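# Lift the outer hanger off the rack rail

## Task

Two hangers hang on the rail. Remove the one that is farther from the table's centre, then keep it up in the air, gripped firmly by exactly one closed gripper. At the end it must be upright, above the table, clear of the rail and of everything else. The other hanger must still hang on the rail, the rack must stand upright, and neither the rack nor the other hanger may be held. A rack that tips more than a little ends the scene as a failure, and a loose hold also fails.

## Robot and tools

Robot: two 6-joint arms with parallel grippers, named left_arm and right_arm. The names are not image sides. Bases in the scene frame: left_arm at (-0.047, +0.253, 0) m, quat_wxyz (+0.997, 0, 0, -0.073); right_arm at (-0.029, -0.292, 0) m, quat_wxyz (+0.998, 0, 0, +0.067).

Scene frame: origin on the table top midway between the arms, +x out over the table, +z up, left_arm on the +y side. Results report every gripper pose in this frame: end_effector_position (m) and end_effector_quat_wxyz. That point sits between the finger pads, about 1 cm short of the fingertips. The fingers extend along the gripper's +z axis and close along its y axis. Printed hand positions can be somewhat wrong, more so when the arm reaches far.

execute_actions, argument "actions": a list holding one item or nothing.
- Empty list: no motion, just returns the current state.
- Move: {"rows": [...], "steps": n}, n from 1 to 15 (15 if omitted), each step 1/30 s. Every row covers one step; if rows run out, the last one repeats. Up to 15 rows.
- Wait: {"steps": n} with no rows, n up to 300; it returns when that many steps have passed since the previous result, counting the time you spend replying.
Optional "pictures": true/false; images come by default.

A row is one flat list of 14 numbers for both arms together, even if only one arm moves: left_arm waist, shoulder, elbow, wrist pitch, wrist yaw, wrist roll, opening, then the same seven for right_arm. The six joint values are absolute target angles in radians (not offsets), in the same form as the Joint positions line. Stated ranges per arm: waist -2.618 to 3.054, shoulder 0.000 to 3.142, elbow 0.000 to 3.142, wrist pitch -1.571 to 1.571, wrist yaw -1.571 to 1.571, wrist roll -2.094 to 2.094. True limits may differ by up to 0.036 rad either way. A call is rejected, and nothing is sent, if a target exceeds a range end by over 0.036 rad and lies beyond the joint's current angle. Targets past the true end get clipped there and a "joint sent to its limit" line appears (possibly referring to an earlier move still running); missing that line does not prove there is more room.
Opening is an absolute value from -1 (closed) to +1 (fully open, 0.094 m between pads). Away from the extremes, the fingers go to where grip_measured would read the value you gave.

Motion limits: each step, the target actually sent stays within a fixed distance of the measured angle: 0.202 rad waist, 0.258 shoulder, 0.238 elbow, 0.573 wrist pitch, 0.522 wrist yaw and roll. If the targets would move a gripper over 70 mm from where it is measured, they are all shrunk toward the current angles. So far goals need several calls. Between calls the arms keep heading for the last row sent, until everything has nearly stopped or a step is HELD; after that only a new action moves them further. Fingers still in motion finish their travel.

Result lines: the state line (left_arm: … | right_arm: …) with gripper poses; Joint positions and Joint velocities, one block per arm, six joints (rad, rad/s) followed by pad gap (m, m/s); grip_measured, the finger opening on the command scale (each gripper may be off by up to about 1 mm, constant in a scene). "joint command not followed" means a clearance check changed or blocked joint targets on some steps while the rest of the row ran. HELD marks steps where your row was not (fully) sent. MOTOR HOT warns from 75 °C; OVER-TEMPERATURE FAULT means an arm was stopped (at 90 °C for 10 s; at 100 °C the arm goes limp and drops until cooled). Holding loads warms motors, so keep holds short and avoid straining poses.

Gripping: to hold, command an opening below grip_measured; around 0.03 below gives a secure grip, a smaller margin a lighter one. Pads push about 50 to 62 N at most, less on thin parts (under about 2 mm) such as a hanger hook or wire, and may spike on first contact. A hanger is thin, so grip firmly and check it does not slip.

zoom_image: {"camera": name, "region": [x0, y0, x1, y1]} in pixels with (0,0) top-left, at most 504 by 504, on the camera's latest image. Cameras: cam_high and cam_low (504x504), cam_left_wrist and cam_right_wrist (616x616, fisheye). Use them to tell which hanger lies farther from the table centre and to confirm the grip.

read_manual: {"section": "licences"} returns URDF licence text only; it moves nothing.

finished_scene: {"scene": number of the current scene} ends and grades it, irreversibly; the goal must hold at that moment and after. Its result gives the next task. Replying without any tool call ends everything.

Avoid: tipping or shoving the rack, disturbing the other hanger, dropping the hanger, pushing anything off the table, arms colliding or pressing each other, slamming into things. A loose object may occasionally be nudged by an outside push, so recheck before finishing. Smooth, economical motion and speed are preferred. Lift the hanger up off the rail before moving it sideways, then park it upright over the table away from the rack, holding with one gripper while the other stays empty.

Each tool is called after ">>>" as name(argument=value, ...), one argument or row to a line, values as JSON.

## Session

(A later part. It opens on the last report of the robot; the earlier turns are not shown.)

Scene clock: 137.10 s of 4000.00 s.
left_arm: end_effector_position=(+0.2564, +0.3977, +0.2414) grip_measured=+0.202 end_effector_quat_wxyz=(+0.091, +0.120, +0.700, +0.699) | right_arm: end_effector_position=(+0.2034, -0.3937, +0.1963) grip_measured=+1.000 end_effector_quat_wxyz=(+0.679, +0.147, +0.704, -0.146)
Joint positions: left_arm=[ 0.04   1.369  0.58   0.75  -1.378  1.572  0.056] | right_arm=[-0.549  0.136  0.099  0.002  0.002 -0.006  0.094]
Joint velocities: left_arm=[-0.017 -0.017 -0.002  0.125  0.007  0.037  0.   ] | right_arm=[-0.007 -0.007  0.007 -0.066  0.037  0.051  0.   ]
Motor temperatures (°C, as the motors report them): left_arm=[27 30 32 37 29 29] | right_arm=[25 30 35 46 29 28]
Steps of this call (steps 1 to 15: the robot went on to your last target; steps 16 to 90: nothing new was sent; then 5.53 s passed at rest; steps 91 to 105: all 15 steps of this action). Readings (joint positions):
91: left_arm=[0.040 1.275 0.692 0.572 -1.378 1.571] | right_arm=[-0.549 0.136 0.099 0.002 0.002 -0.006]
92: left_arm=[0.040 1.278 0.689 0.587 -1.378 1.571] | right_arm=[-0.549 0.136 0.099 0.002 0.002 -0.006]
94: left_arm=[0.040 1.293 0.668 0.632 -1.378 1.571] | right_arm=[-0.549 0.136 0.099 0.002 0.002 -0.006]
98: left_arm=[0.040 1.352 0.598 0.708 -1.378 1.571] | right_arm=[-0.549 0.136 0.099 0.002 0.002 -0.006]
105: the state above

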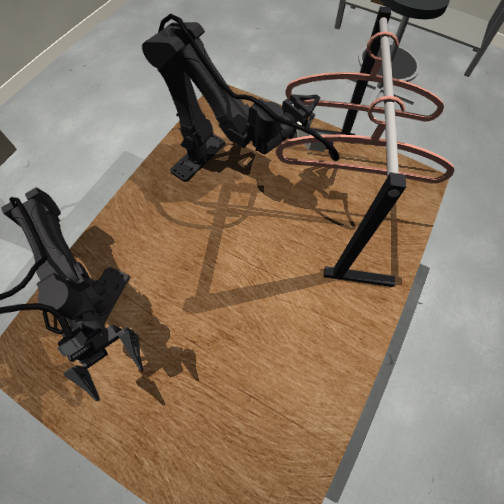

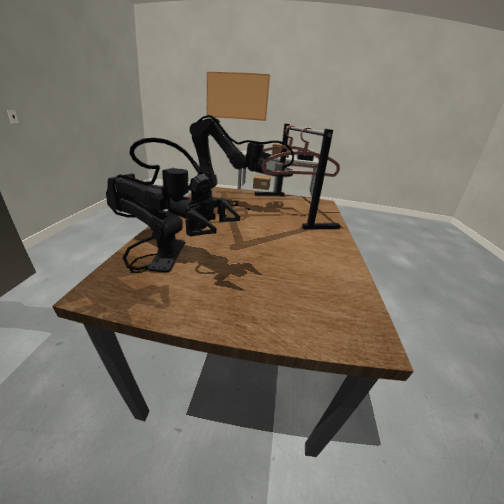

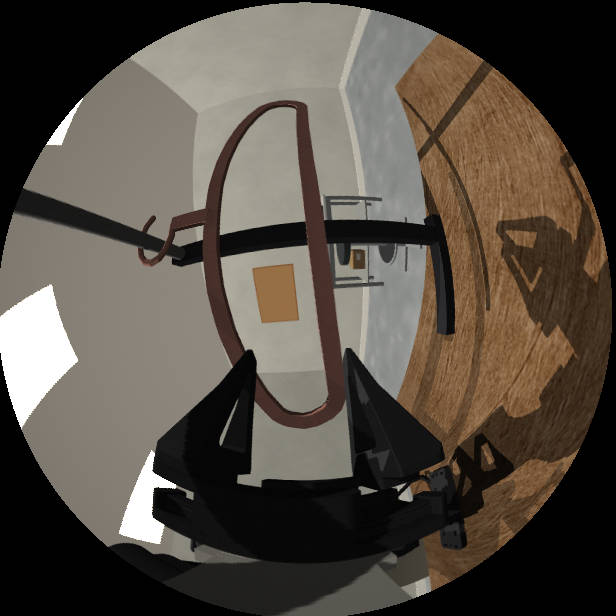

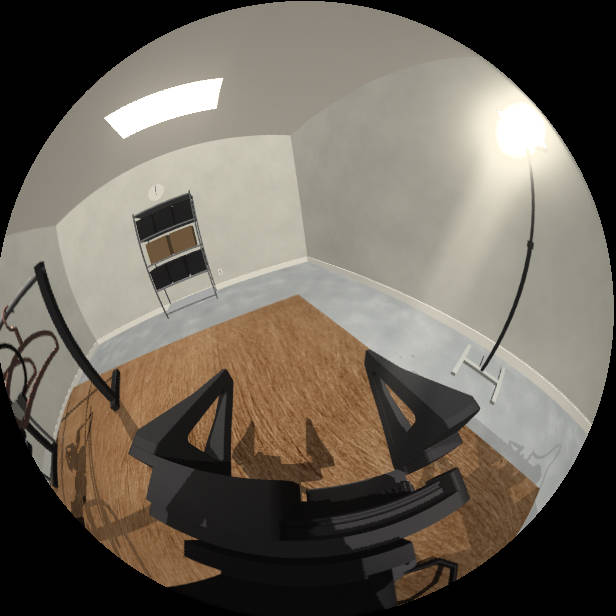

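>>> execute_actions(
  actions=[
    {"rows":[[0.05,1.38,0.565,0.82,-1.39,1.57,0.2,-0.56,0.11,0.1,0,0,0,1],[0.05,1.395,0.55,0.85,-1.39,1.57,0.2,-0.56,0.11,0.1,0,0,0,1],[0.05,1.41,0.535,0.88,-1.39,1.57,0.2,-0.56,0.11,0.1,0,0,0,1],[0.05,1.425,0.52,0.915,-1.39,1.57,0.2,-0.56,0.11,0.1,0,0,0,1],[0.05,1.44,0.505,0.95,-1.39,1.57,0.2,-0.56,0.11,0.1,0,0,0,1],[0.05,1.447,0.495,0.975,-1.39,1.57,0.2,-0.56,0.11,0.1,0,0,0,1]],"steps":15},
  ],
)

>>> execute_actions(
  actions=[
    {"steps":10},
  ],
)

>>> zoom_image(
  camera="cam_high",
  region=[240, 50, 400, 190],
)

Scene clock: 146.17 s of 4000.00 s.
left_arm: end_effector_position=(+0.2533, +0.3981, +0.2156) grip_measured=+0.202 end_effector_quat_wxyz=(+0.102, +0.109, +0.699, +0.699) | right_arm: end_effector_position=(+0.2034, -0.3937, +0.1963) grip_measured=+1.000 end_effector_quat_wxyz=(+0.679, +0.147, +0.704, -0.146)
Joint positions: left_arm=[ 0.04   1.447  0.499  0.938 -1.378  1.572  0.056] | right_arm=[-0.549  0.136  0.099  0.002  0.002 -0.006  0.094]
Joint velocities: left_arm=[ 0.007  0.012  0.007  0.081  0.037 -0.007 -0.   ] | right_arm=[ 0.012 -0.002 -0.007 -0.051  0.022  0.007  0.   ]
Motor temperatures (°C, as the motors report them): left_arm=[27 30 32 37 29 29] | right_arm=[25 30 35 46 29 28]
Steps of this call (steps 1 to 30: the robot went on to your last target; steps 31 to 100: nothing new was sent; then 5.23 s passed at rest; steps 101 to 115: all 15 steps of this action). Readings (joint positions):
101: left_arm=[0.040 1.369 0.580 0.772 -1.378 1.572] | right_arm=[-0.549 0.136 0.099 0.002 0.002 -0.006]
102: left_arm=[0.040 1.372 0.577 0.784 -1.378 1.572] | right_arm=[-0.549 0.136 0.099 0.002 0.002 -0.006]
104: left_arm=[0.040 1.385 0.563 0.825 -1.378 1.572] | right_arm=[-0.549 0.136 0.099 0.002 0.002 -0.006]
108: left_arm=[0.040 1.436 0.511 0.896 -1.378 1.572] | right_arm=[-0.549 0.136 0.099 0.002 0.002 -0.006]
115: the state above

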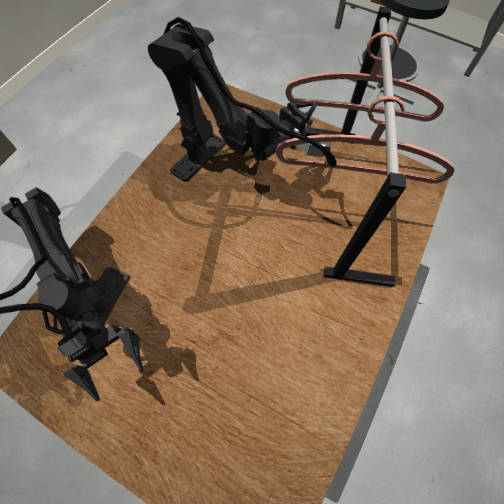

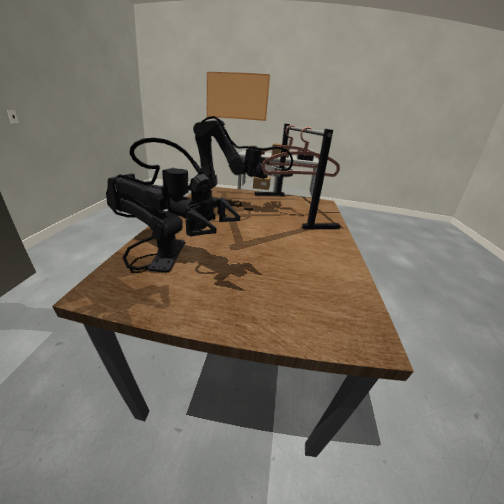

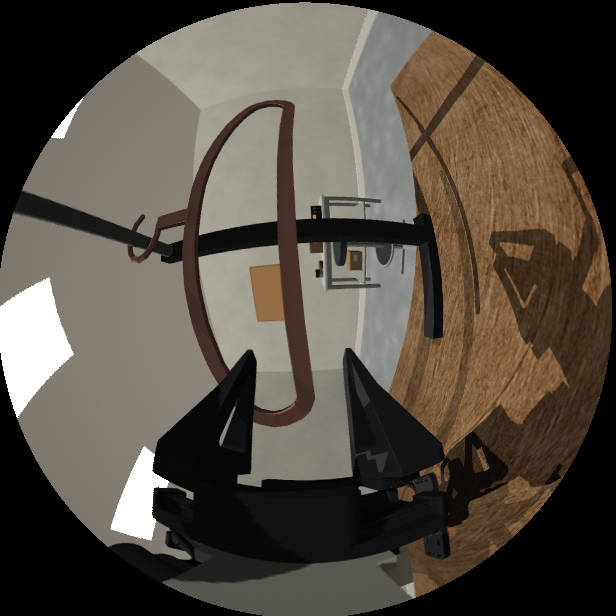

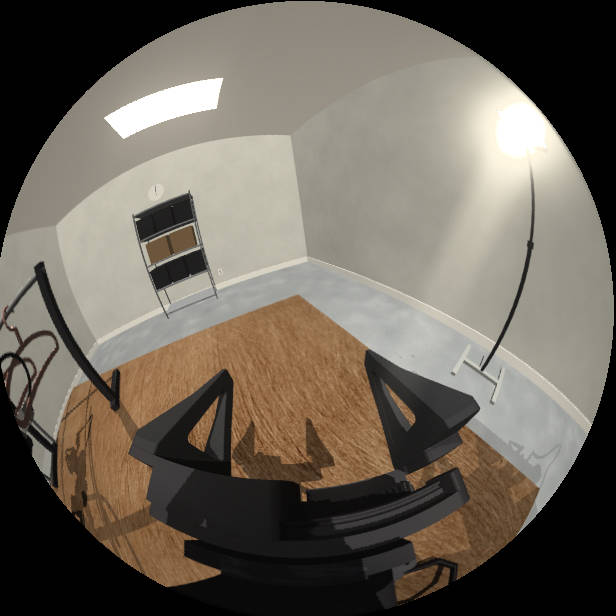

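Scene clock: 146.50 s of 4000.00 s.
left_arm: end_effector_position=(+0.2533, +0.3981, +0.2171) grip_measured=+0.202 end_effector_quat_wxyz=(+0.107, +0.104, +0.699, +0.699) | right_arm: end_effector_position=(+0.2034, -0.3937, +0.1963) grip_measured=+1.000 end_effector_quat_wxyz=(+0.679, +0.147, +0.704, -0.146)
Joint positions: left_arm=[ 0.04   1.447  0.499  0.952 -1.378  1.572  0.056] | right_arm=[-0.549  0.136  0.099  0.002  0.002 -0.006  0.094]
Joint velocities: left_arm=[-0.012 -0.017 -0.007  0.007 -0.066 -0.037 -0.001] | right_arm=[-0.002  0.007 -0.002 -0.007  0.007 -0.022  0.   ]
Motor temperatures (°C, as the motors report them): left_arm=[27 30 32 37 29 29] | right_arm=[25 30 35 46 29 28]
Steps of this call (steps 1 to 10: the robot went on to your last target). Readings (joint positions):
1: left_arm=[0.040 1.447 0.499 0.942 -1.378 1.572] | right_arm=[-0.549 0.136 0.099 0.002 0.002 -0.006]
2: left_arm=[0.040 1.447 0.499 0.944 -1.378 1.572] | right_arm=[-0.549 0.136 0.099 0.002 0.002 -0.006]
4: left_arm=[0.040 1.447 0.499 0.948 -1.378 1.572] | right_arm=[-0.549 0.136 0.099 0.002 0.002 -0.006]
8: left_arm=[0.040 1.447 0.499 0.951 -1.378 1.572] | right_arm=[-0.549 0.136 0.099 0.002 0.002 -0.006]
10: the state above

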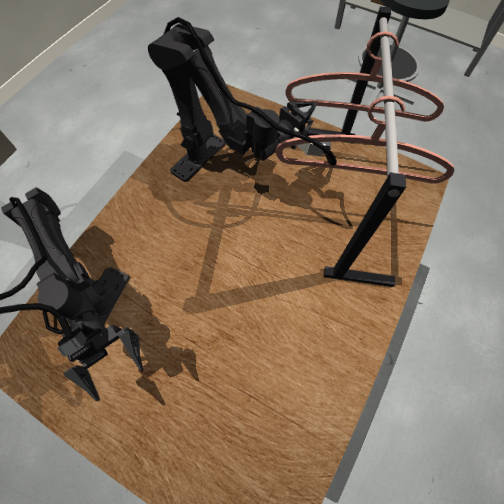

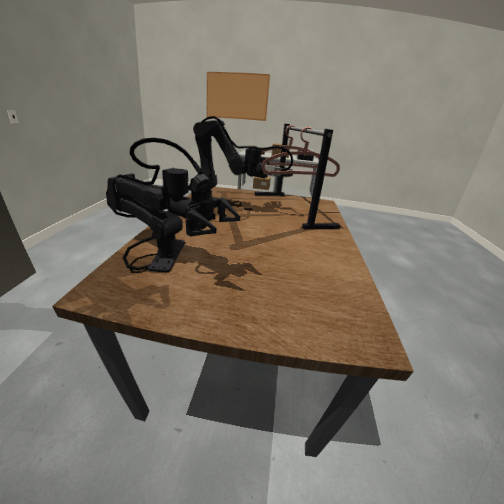

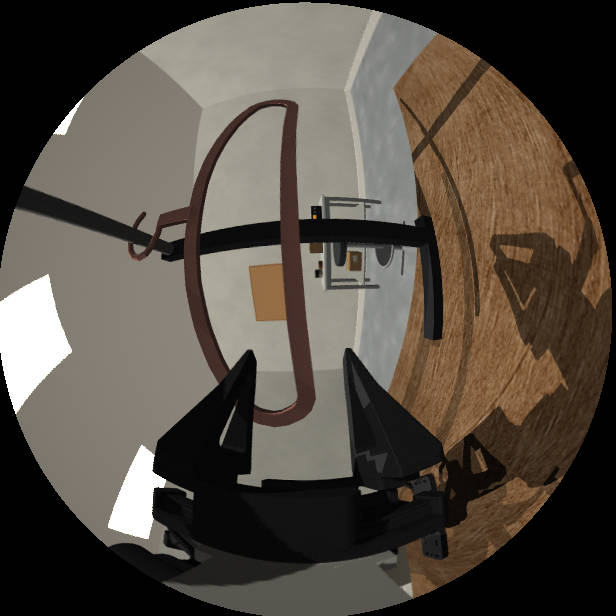

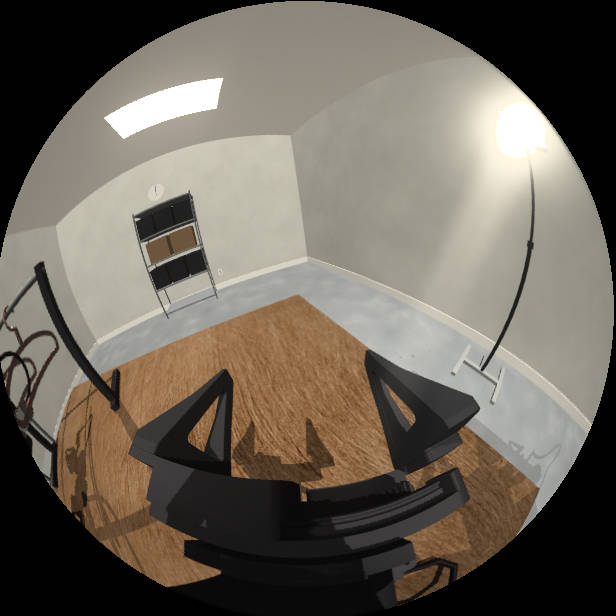

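Region (240, 50, 400, 190) of cam_high's 504x504 image, scaled by 3.150, with more detail than that image has; it fills the top 441 rows of this view, and the rest is white.

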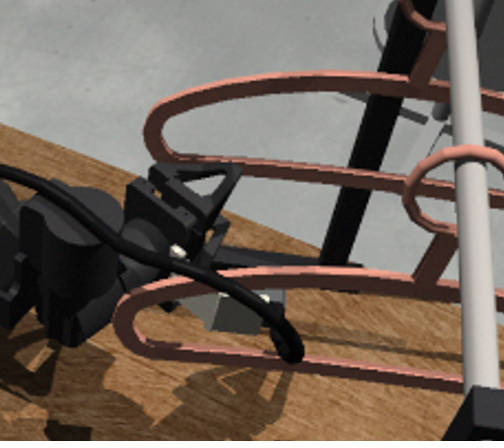

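>>> execute_actions(
  actions=[
    {"rows":[[0.07,1.455,0.525,0.975,-1.37,1.57,0.2,-0.56,0.11,0.1,0,0,0,1],[0.09,1.468,0.54,0.977,-1.345,1.57,0.2,-0.56,0.11,0.1,0,0,0,1],[0.11,1.481,0.553,0.979,-1.32,1.57,0.2,-0.56,0.11,0.1,0,0,0,1],[0.13,1.494,0.566,0.981,-1.295,1.57,0.2,-0.56,0.11,0.1,0,0,0,1],[0.15,1.507,0.579,0.983,-1.27,1.57,0.2,-0.56,0.11,0.1,0,0,0,1],[0.17,1.52,0.592,0.985,-1.245,1.57,0.2,-0.56,0.11,0.1,0,0,0,1],[0.19,1.533,0.605,0.987,-1.22,1.57,0.2,-0.56,0.11,0.1,0,0,0,1],[0.21,1.546,0.618,0.989,-1.195,1.57,0.2,-0.56,0.11,0.1,0,0,0,1],[0.23,1.559,0.631,0.99,-1.17,1.57,0.2,-0.56,0.11,0.1,0,0,0,1],[0.245,1.57,0.642,0.99,-1.15,1.57,0.2,-0.56,0.11,0.1,0,0,0,1],[0.255,1.577,0.65,0.99,-1.138,1.57,0.2,-0.56,0.11,0.1,0,0,0,1]],"steps":15},
  ],
)

>>> zoom_image(
  camera="cam_high",
  region=[260, 60, 400, 165],
)

Scene clock: 160.93 s of 4000.00 s.
left_arm: end_effector_position=(+0.2829, +0.4540, +0.2202) grip_measured=+0.202 end_effector_quat_wxyz=(+0.106, +0.096, +0.699, +0.701) | right_arm: end_effector_position=(+0.2034, -0.3937, +0.1963) grip_measured=+1.000 end_effector_quat_wxyz=(+0.679, +0.147, +0.704, -0.146)
Joint positions: left_arm=[ 0.249  1.57   0.62   0.965 -1.182  1.572  0.056] | right_arm=[-0.549  0.136  0.099  0.002  0.002 -0.006  0.094]
Joint velocities: left_arm=[-0.022 -0.002 -0.012 -0.11   0.183 -0.007 -0.   ] | right_arm=[ 0.002  0.002  0.002  0.051  0.007 -0.051  0.   ]
Motor temperatures (°C, as the motors report them): left_arm=[27 30 32 37 29 29] | right_arm=[25 30 35 46 29 28]
Steps of this call (steps 1 to 30: the robot went on to your last target; steps 31 to 100: nothing new was sent; then 10.60 s passed at rest; steps 101 to 115: all 15 steps of this action). Readings (joint positions):
101: left_arm=[0.043 1.447 0.499 0.953 -1.378 1.572] | right_arm=[-0.549 0.136 0.099 0.002 0.002 -0.006]
102: left_arm=[0.052 1.448 0.500 0.954 -1.374 1.572] | right_arm=[-0.549 0.136 0.099 0.002 0.002 -0.006]
104: left_arm=[0.087 1.463 0.514 0.956 -1.357 1.572] | right_arm=[-0.549 0.136 0.099 0.002 0.002 -0.006]
108: left_arm=[0.169 1.516 0.567 0.961 -1.290 1.572] | right_arm=[-0.549 0.136 0.099 0.002 0.002 -0.006]
115: the state above

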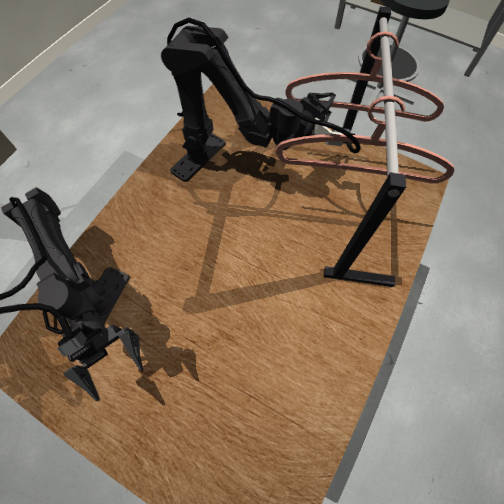

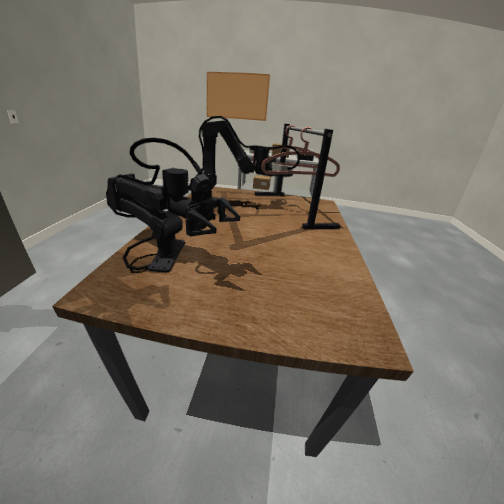

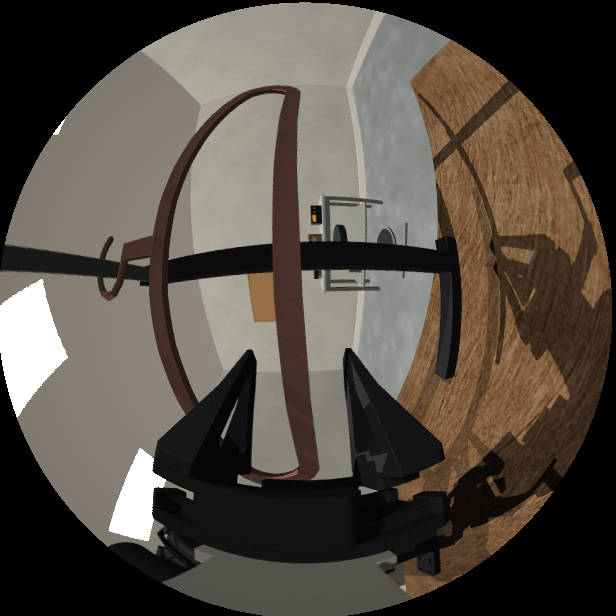

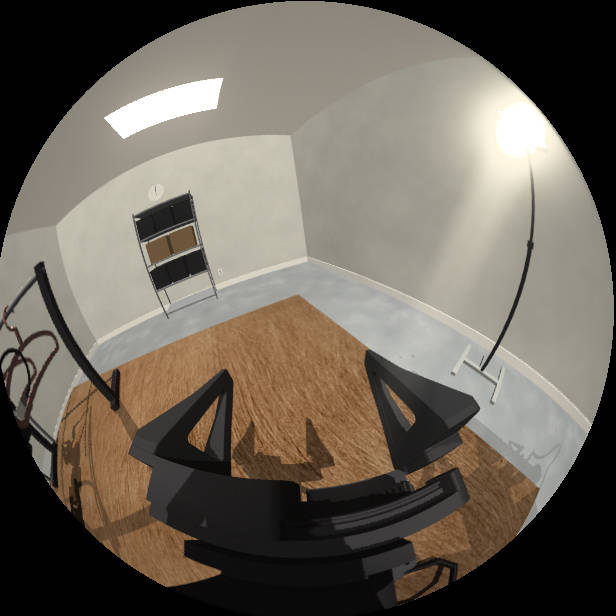

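Region (260, 60, 400, 165) of cam_high's 504x504 image, scaled by 3.600, with more detail than that image has; it fills the top 378 rows of this view, and the rest is white.

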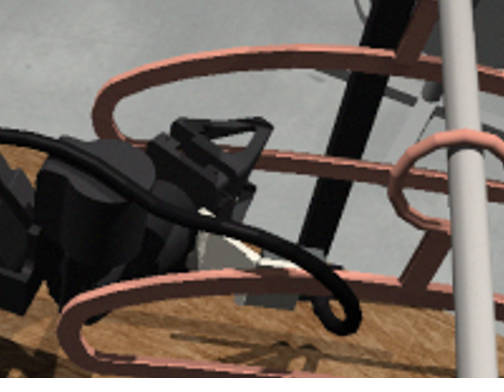

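>>> execute_actions(
  actions=[
    {"rows":[[0.265,1.585,0.657,0.99,-1.125,1.57,0.2,-0.56,0.11,0.1,0,0,0,1],[0.275,1.593,0.665,0.99,-1.11,1.57,0.2,-0.56,0.11,0.1,0,0,0,1],[0.285,1.60,0.672,0.99,-1.10,1.57,0.2,-0.56,0.11,0.1,0,0,0,1]],"steps":15},
  ],
)

>>> zoom_image(
  camera="cam_high",
  region=[260, 60, 400, 165],
)

Scene clock: 165.33 s of 4000.00 s.
left_arm: end_effector_position=(+0.2944, +0.4605, +0.2205) grip_measured=+0.202 end_effector_quat_wxyz=(+0.120, +0.110, +0.696, +0.699) | right_arm: end_effector_position=(+0.2034, -0.3937, +0.1963) grip_measured=+1.000 end_effector_quat_wxyz=(+0.679, +0.147, +0.704, -0.146)
Joint positions: left_arm=[ 0.277  1.592  0.641  0.968 -1.114  1.572  0.056] | right_arm=[-0.549  0.136  0.099  0.002  0.002 -0.006  0.094]
Joint velocities: left_arm=[-0.017 -0.012 -0.007 -0.037  0.037  0.022 -0.001] | right_arm=[-0.012  0.002  0.002 -0.037 -0.037 -0.037  0.   ]
Motor temperatures (°C, as the motors report them): left_arm=[27 30 32 37 29 29] | right_arm=[25 30 36 47 29 28]
Steps of this call (steps 1 to 30: the robot went on to your last target; steps 31 to 100: nothing new was sent; then 0.57 s passed at rest; steps 101 to 115: all 15 steps of this action). Readings (joint positions):
101: left_arm=[0.250 1.570 0.620 0.967 -1.148 1.572] | right_arm=[-0.549 0.136 0.099 0.002 0.002 -0.006]
102: left_arm=[0.253 1.572 0.622 0.967 -1.144 1.572] | right_arm=[-0.549 0.136 0.099 0.002 0.002 -0.006]
104: left_arm=[0.266 1.584 0.634 0.968 -1.132 1.572] | right_arm=[-0.549 0.136 0.099 0.002 0.002 -0.006]
108: left_arm=[0.277 1.592 0.641 0.968 -1.121 1.572] | right_arm=[-0.549 0.136 0.099 0.002 0.002 -0.006]
115: the state above

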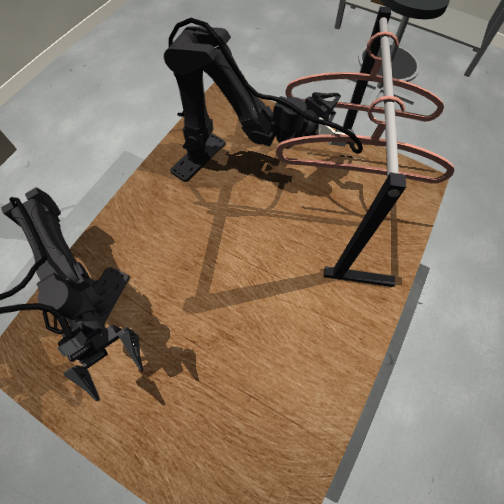

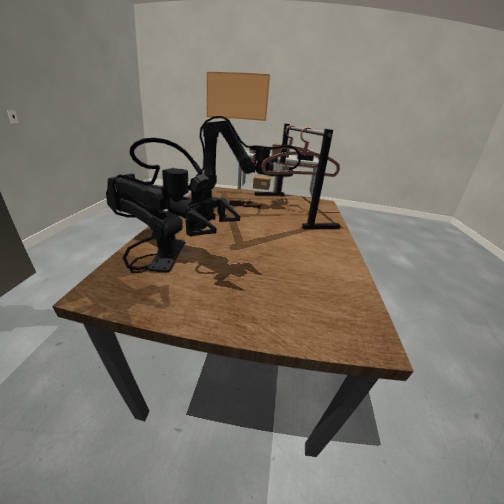

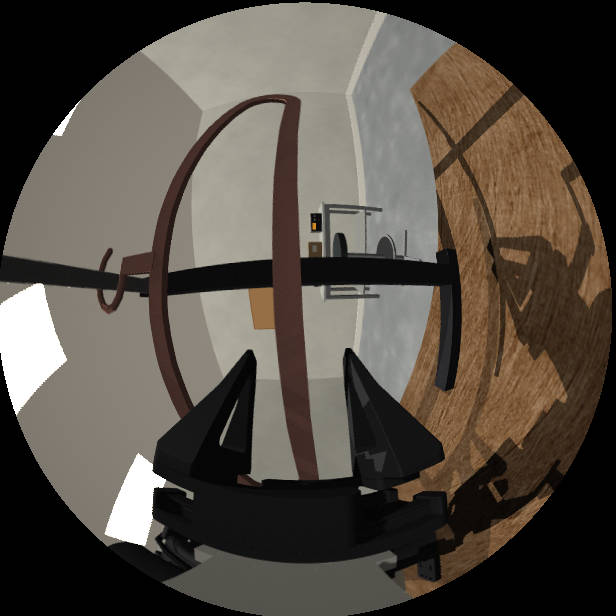

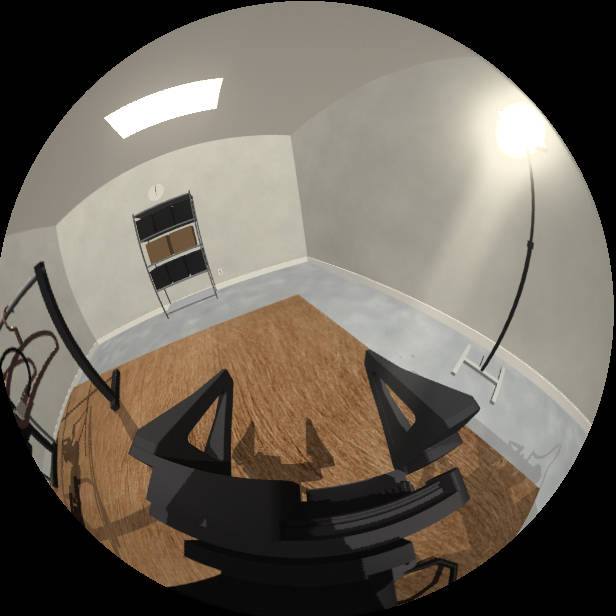

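Region (260, 60, 400, 165) of cam_high's 504x504 image, scaled by 3.600, with more detail than that image has; it fills the top 378 rows of this view, and the rest is white.

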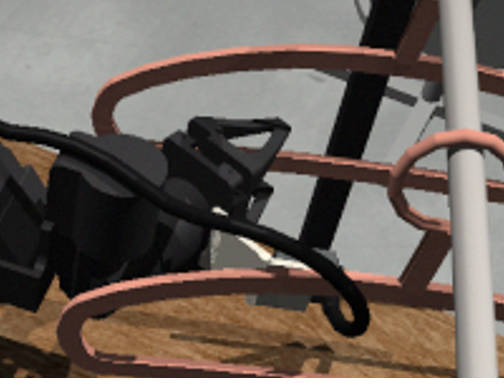

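>>> execute_actions(
  actions=[
    {"rows":[[0.30,1.608,0.681,0.99,-1.085,1.57,0.2,-0.56,0.11,0.1,0,0,0,1],[0.315,1.617,0.69,0.99,-1.07,1.57,0.2,-0.56,0.11,0.1,0,0,0,1],[0.328,1.625,0.699,0.99,-1.056,1.57,0.2,-0.56,0.11,0.1,0,0,0,1]],"steps":15},
  ],
)

>>> zoom_image(
  camera="cam_high",
  region=[260, 60, 400, 165],
)

Scene clock: 179.07 s of 4000.00 s.
left_arm: end_effector_position=(+0.2992, +0.4743, +0.2213) grip_measured=+0.202 end_effector_quat_wxyz=(+0.121, +0.108, +0.695, +0.700) | right_arm: end_effector_position=(+0.2034, -0.3937, +0.1963) grip_measured=+1.000 end_effector_quat_wxyz=(+0.679, +0.147, +0.704, -0.146)
Joint positions: left_arm=[ 0.321  1.618  0.669  0.969 -1.071  1.572  0.056] | right_arm=[-0.549  0.136  0.099  0.002  0.002 -0.006  0.094]
Joint velocities: left_arm=[ 0.002 -0.012 -0.017  0.007  0.022  0.007 -0.001] | right_arm=[ 0.002  0.002  0.007  0.037 -0.007  0.051  0.   ]
Motor temperatures (°C, as the motors report them): left_arm=[27 31 32 37 29 29] | right_arm=[25 30 36 47 29 28]
Steps of this call (steps 1 to 15: the robot went on to your last target; steps 16 to 90: nothing new was sent; then 10.23 s passed at rest; steps 91 to 105: all 15 steps of this action). Readings (joint positions):
91: left_arm=[0.279 1.592 0.641 0.968 -1.109 1.572] | right_arm=[-0.549 0.136 0.099 0.002 0.002 -0.006]
92: left_arm=[0.284 1.595 0.644 0.968 -1.105 1.572] | right_arm=[-0.549 0.136 0.099 0.002 0.002 -0.006]
94: left_arm=[0.305 1.608 0.659 0.968 -1.092 1.572] | right_arm=[-0.549 0.136 0.099 0.002 0.002 -0.006]
98: left_arm=[0.321 1.618 0.669 0.968 -1.079 1.572] | right_arm=[-0.549 0.136 0.099 0.002 0.002 -0.006]
105: the state above

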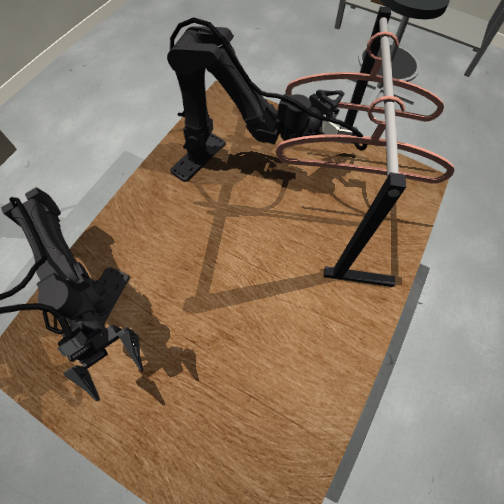

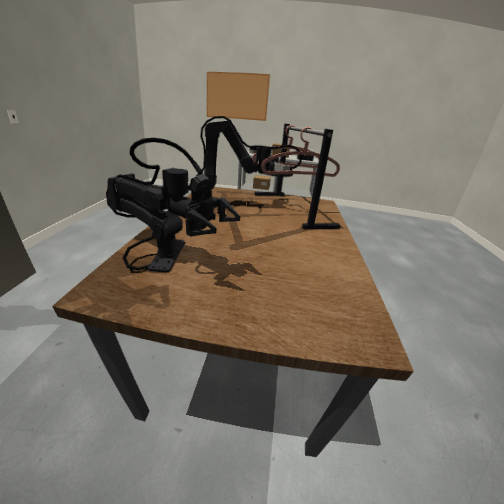

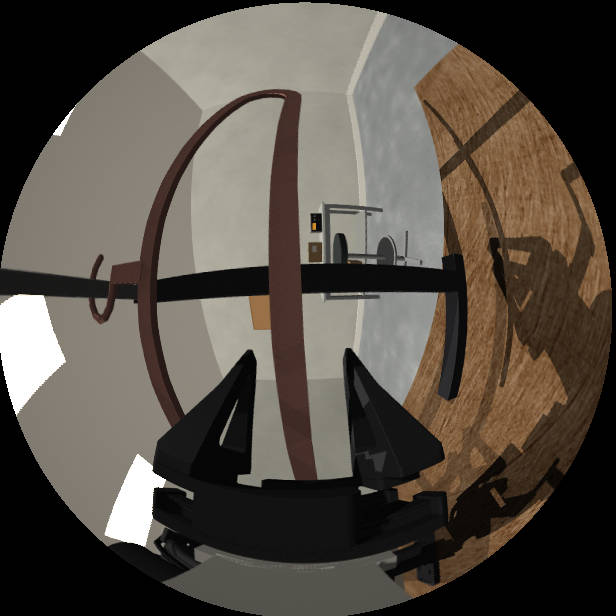

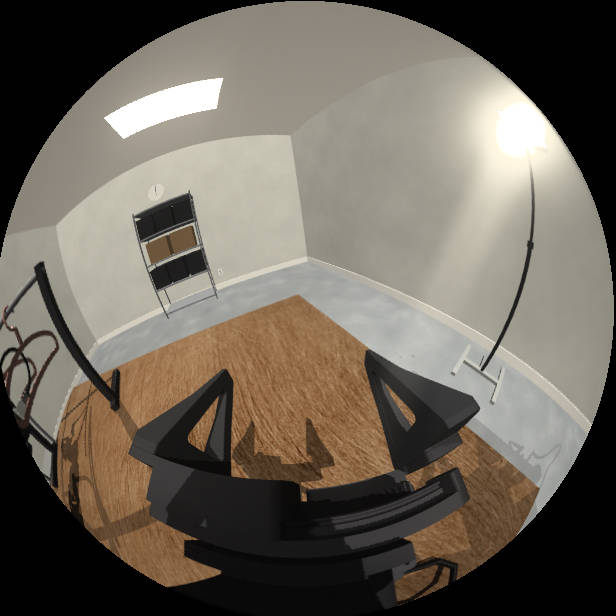

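Region (260, 60, 400, 165) of cam_high's 504x504 image, scaled by 3.600, with more detail than that image has; it fills the top 378 rows of this view, and the rest is white.

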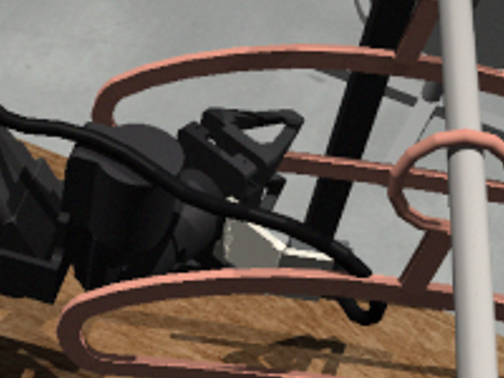

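>>> execute_actions(
  actions=[
    {"rows":[[0.328,1.625,0.699,0.99,-1.056,1.57,0.0,-0.56,0.11,0.1,0,0,0,1],[0.328,1.625,0.699,0.99,-1.056,1.57,-0.2,-0.56,0.11,0.1,0,0,0,1],[0.328,1.625,0.699,0.99,-1.056,1.57,-0.4,-0.56,0.11,0.1,0,0,0,1],[0.328,1.625,0.699,0.99,-1.056,1.57,-0.55,-0.56,0.11,0.1,0,0,0,1],[0.328,1.625,0.699,0.99,-1.056,1.57,-0.65,-0.56,0.11,0.1,0,0,0,1],[0.328,1.625,0.699,0.99,-1.056,1.57,-0.72,-0.56,0.11,0.1,0,0,0,1],[0.328,1.625,0.699,0.99,-1.056,1.57,-0.78,-0.56,0.11,0.1,0,0,0,1],[0.328,1.625,0.699,0.99,-1.056,1.57,-0.82,-0.56,0.11,0.1,0,0,0,1]],"steps":15},
  ],
)

>>> zoom_image(
  camera="cam_high",
  region=[260, 60, 400, 165],
)

Scene clock: 193.93 s of 4000.00 s.
left_arm: end_effector_position=(+0.3009, +0.4742, +0.2262) grip_measured=-0.740 end_effector_quat_wxyz=(+0.131, +0.101, +0.692, +0.702) | right_arm: end_effector_position=(+0.2034, -0.3937, +0.1963) grip_measured=+1.000 end_effector_quat_wxyz=(+0.679, +0.147, +0.704, -0.146)
Joint positions: left_arm=[ 0.321  1.618  0.675  0.987 -1.066  1.57   0.012] | right_arm=[-0.549  0.136  0.099  0.002  0.002 -0.006  0.094]
Joint velocities: left_arm=[-0.017 -0.027 -0.012  0.007 -0.037 -0.081  0.   ] | right_arm=[-0.027 -0.002  0.007 -0.022  0.051 -0.066  0.   ]
Motor temperatures (°C, as the motors report them): left_arm=[27 31 33 37 29 29] | right_arm=[25 30 36 47 29 28]
Steps of this call (steps 1 to 15: the robot went on to your last target; steps 16 to 90: nothing new was sent; then 11.37 s passed at rest; steps 91 to 105: all 15 steps of this action). Readings (joint positions):
91: left_arm=[0.321 1.618 0.669 0.969 -1.068 1.572] | right_arm=[-0.549 0.136 0.099 0.002 0.002 -0.006]
92: left_arm=[0.321 1.618 0.669 0.969 -1.068 1.572] | right_arm=[-0.549 0.136 0.099 0.002 0.002 -0.006]
94: left_arm=[0.321 1.618 0.669 0.969 -1.068 1.572] | right_arm=[-0.549 0.136 0.099 0.002 0.002 -0.006]
98: left_arm=[0.321 1.618 0.675 0.987 -1.066 1.570] | right_arm=[-0.549 0.136 0.099 0.002 0.002 -0.006]
105: the state above

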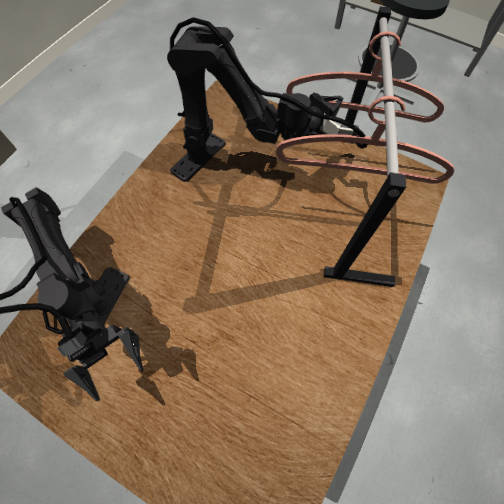

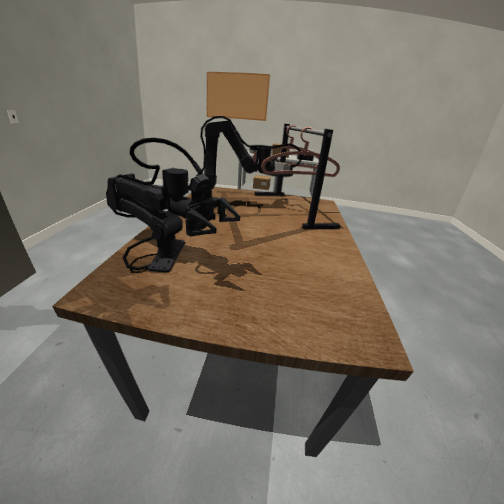

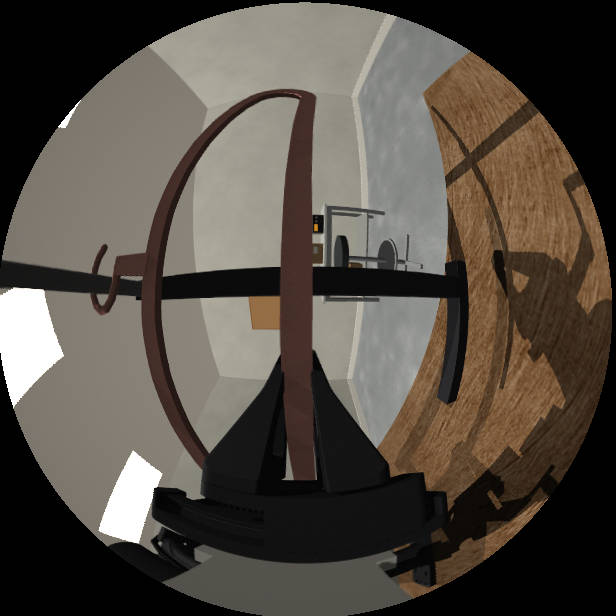

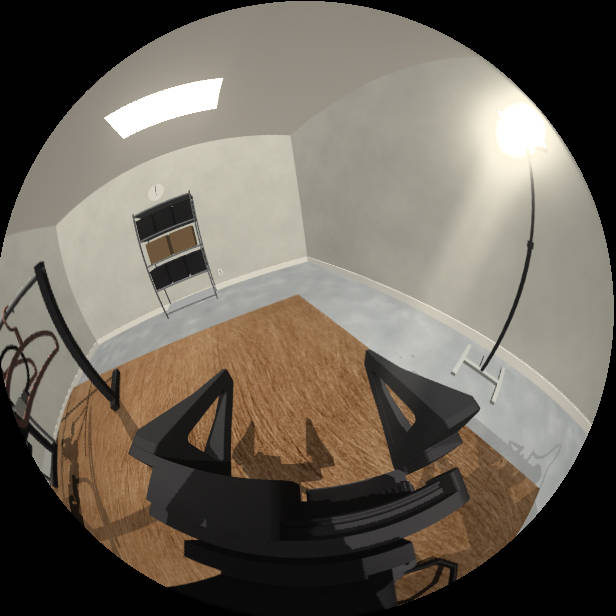

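Region (260, 60, 400, 165) of cam_high's 504x504 image, scaled by 3.600, with more detail than that image has; it fills the top 378 rows of this view, and the rest is white.

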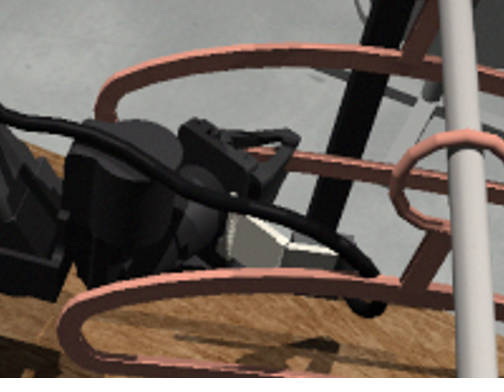

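>>> execute_actions(
  actions=[
    {"rows":[[0.328,1.615,0.705,0.97,-1.057,1.57,-0.82,-0.56,0.11,0.1,0,0,0,1],[0.328,1.603,0.712,0.95,-1.057,1.57,-0.82,-0.56,0.11,0.1,0,0,0,1],[0.327,1.59,0.719,0.93,-1.058,1.57,-0.82,-0.56,0.11,0.1,0,0,0,1],[0.327,1.578,0.726,0.905,-1.058,1.57,-0.82,-0.56,0.11,0.1,0,0,0,1],[0.326,1.566,0.733,0.88,-1.059,1.57,-0.82,-0.56,0.11,0.1,0,0,0,1],[0.326,1.554,0.74,0.855,-1.059,1.57,-0.82,-0.56,0.11,0.1,0,0,0,1],[0.325,1.542,0.746,0.835,-1.06,1.57,-0.82,-0.56,0.11,0.1,0,0,0,1],[0.325,1.53,0.752,0.815,-1.06,1.57,-0.82,-0.56,0.11,0.1,0,0,0,1]],"steps":15},
  ],
)

>>> zoom_image(
  camera="cam_low",
  region=[250, 105, 350, 185],
)

>>> zoom_image(
  camera="cam_high",
  region=[300, 0, 460, 140],
)

Scene clock: 201.23 s of 4000.00 s.
left_arm: end_effector_position=(+0.3009, +0.4742, +0.2404) grip_measured=-0.740 end_effector_quat_wxyz=(+0.114, +0.119, +0.698, +0.697) | right_arm: end_effector_position=(+0.2034, -0.3937, +0.1963) grip_measured=+1.000 end_effector_quat_wxyz=(+0.679, +0.147, +0.704, -0.146)
Joint positions: left_arm=[ 0.321  1.555  0.72   0.832 -1.066  1.575  0.012] | right_arm=[-0.549  0.136  0.099  0.002  0.002 -0.006  0.094]
Joint velocities: left_arm=[-0.012  0.002 -0.007 -0.154  0.007  0.066 -0.   ] | right_arm=[-0.012  0.012 -0.007 -0.095  0.066 -0.022  0.   ]
Motor temperatures (°C, as the motors report them): left_arm=[27 31 33 37 29 29] | right_arm=[25 30 36 47 29 28]
Steps of this call (steps 1 to 15: the robot went on to your last target; steps 16 to 90: nothing new was sent; then 3.80 s passed at rest; steps 91 to 105: all 15 steps of this action). Readings (joint positions):
91: left_arm=[0.321 1.618 0.675 0.987 -1.066 1.570] | right_arm=[-0.549 0.136 0.099 0.002 0.002 -0.006]
92: left_arm=[0.321 1.618 0.675 0.986 -1.066 1.570] | right_arm=[-0.549 0.136 0.099 0.002 0.002 -0.006]
94: left_arm=[0.321 1.616 0.682 0.973 -1.066 1.568] | right_arm=[-0.549 0.136 0.099 0.002 0.002 -0.006]
98: left_arm=[0.321 1.583 0.705 0.894 -1.066 1.571] | right_arm=[-0.549 0.136 0.099 0.002 0.002 -0.006]
105: the state above

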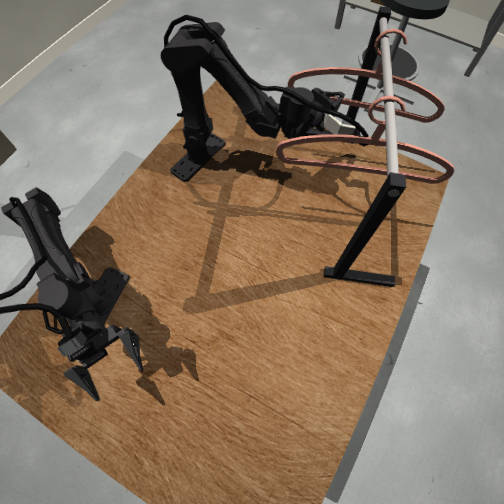

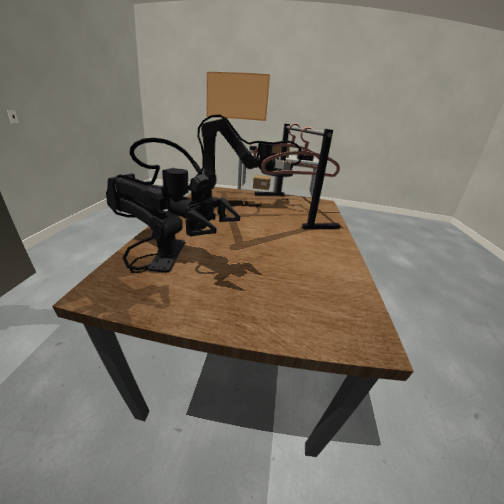

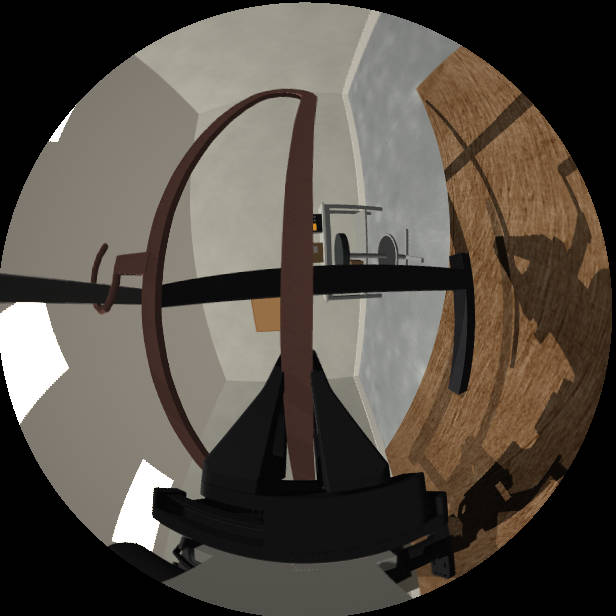

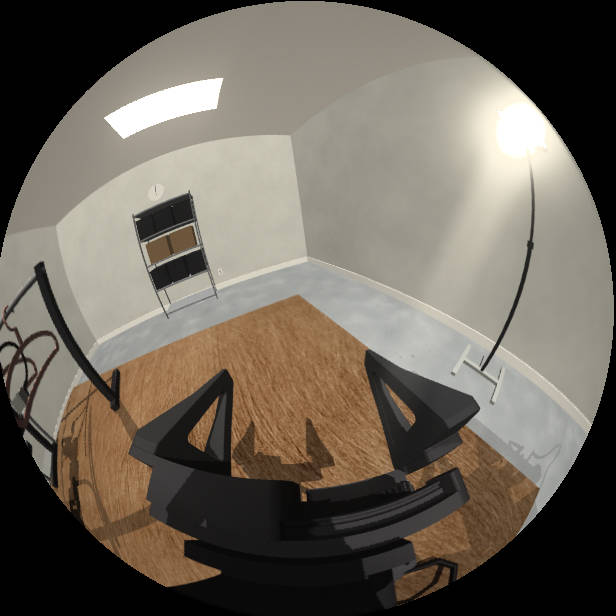

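Region (250, 105, 350, 185) of cam_low's 504x504 image, scaled by 5.040, with more detail than that image has; it fills the top 403 rows of this view, and the rest is white.

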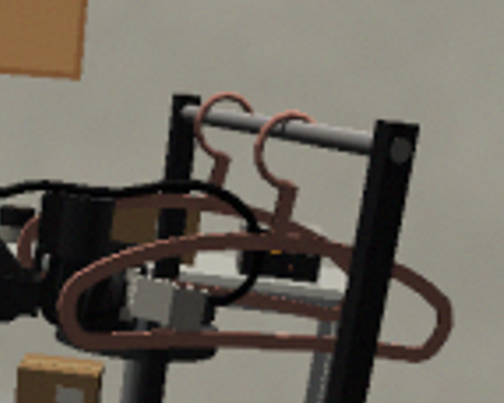

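Region (300, 0, 460, 140) of cam_high's 504x504 image, scaled by 3.150, with more detail than that image has; it fills the top 441 rows of this view, and the rest is white.

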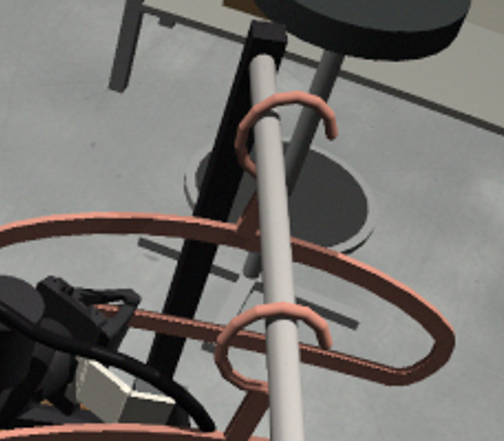

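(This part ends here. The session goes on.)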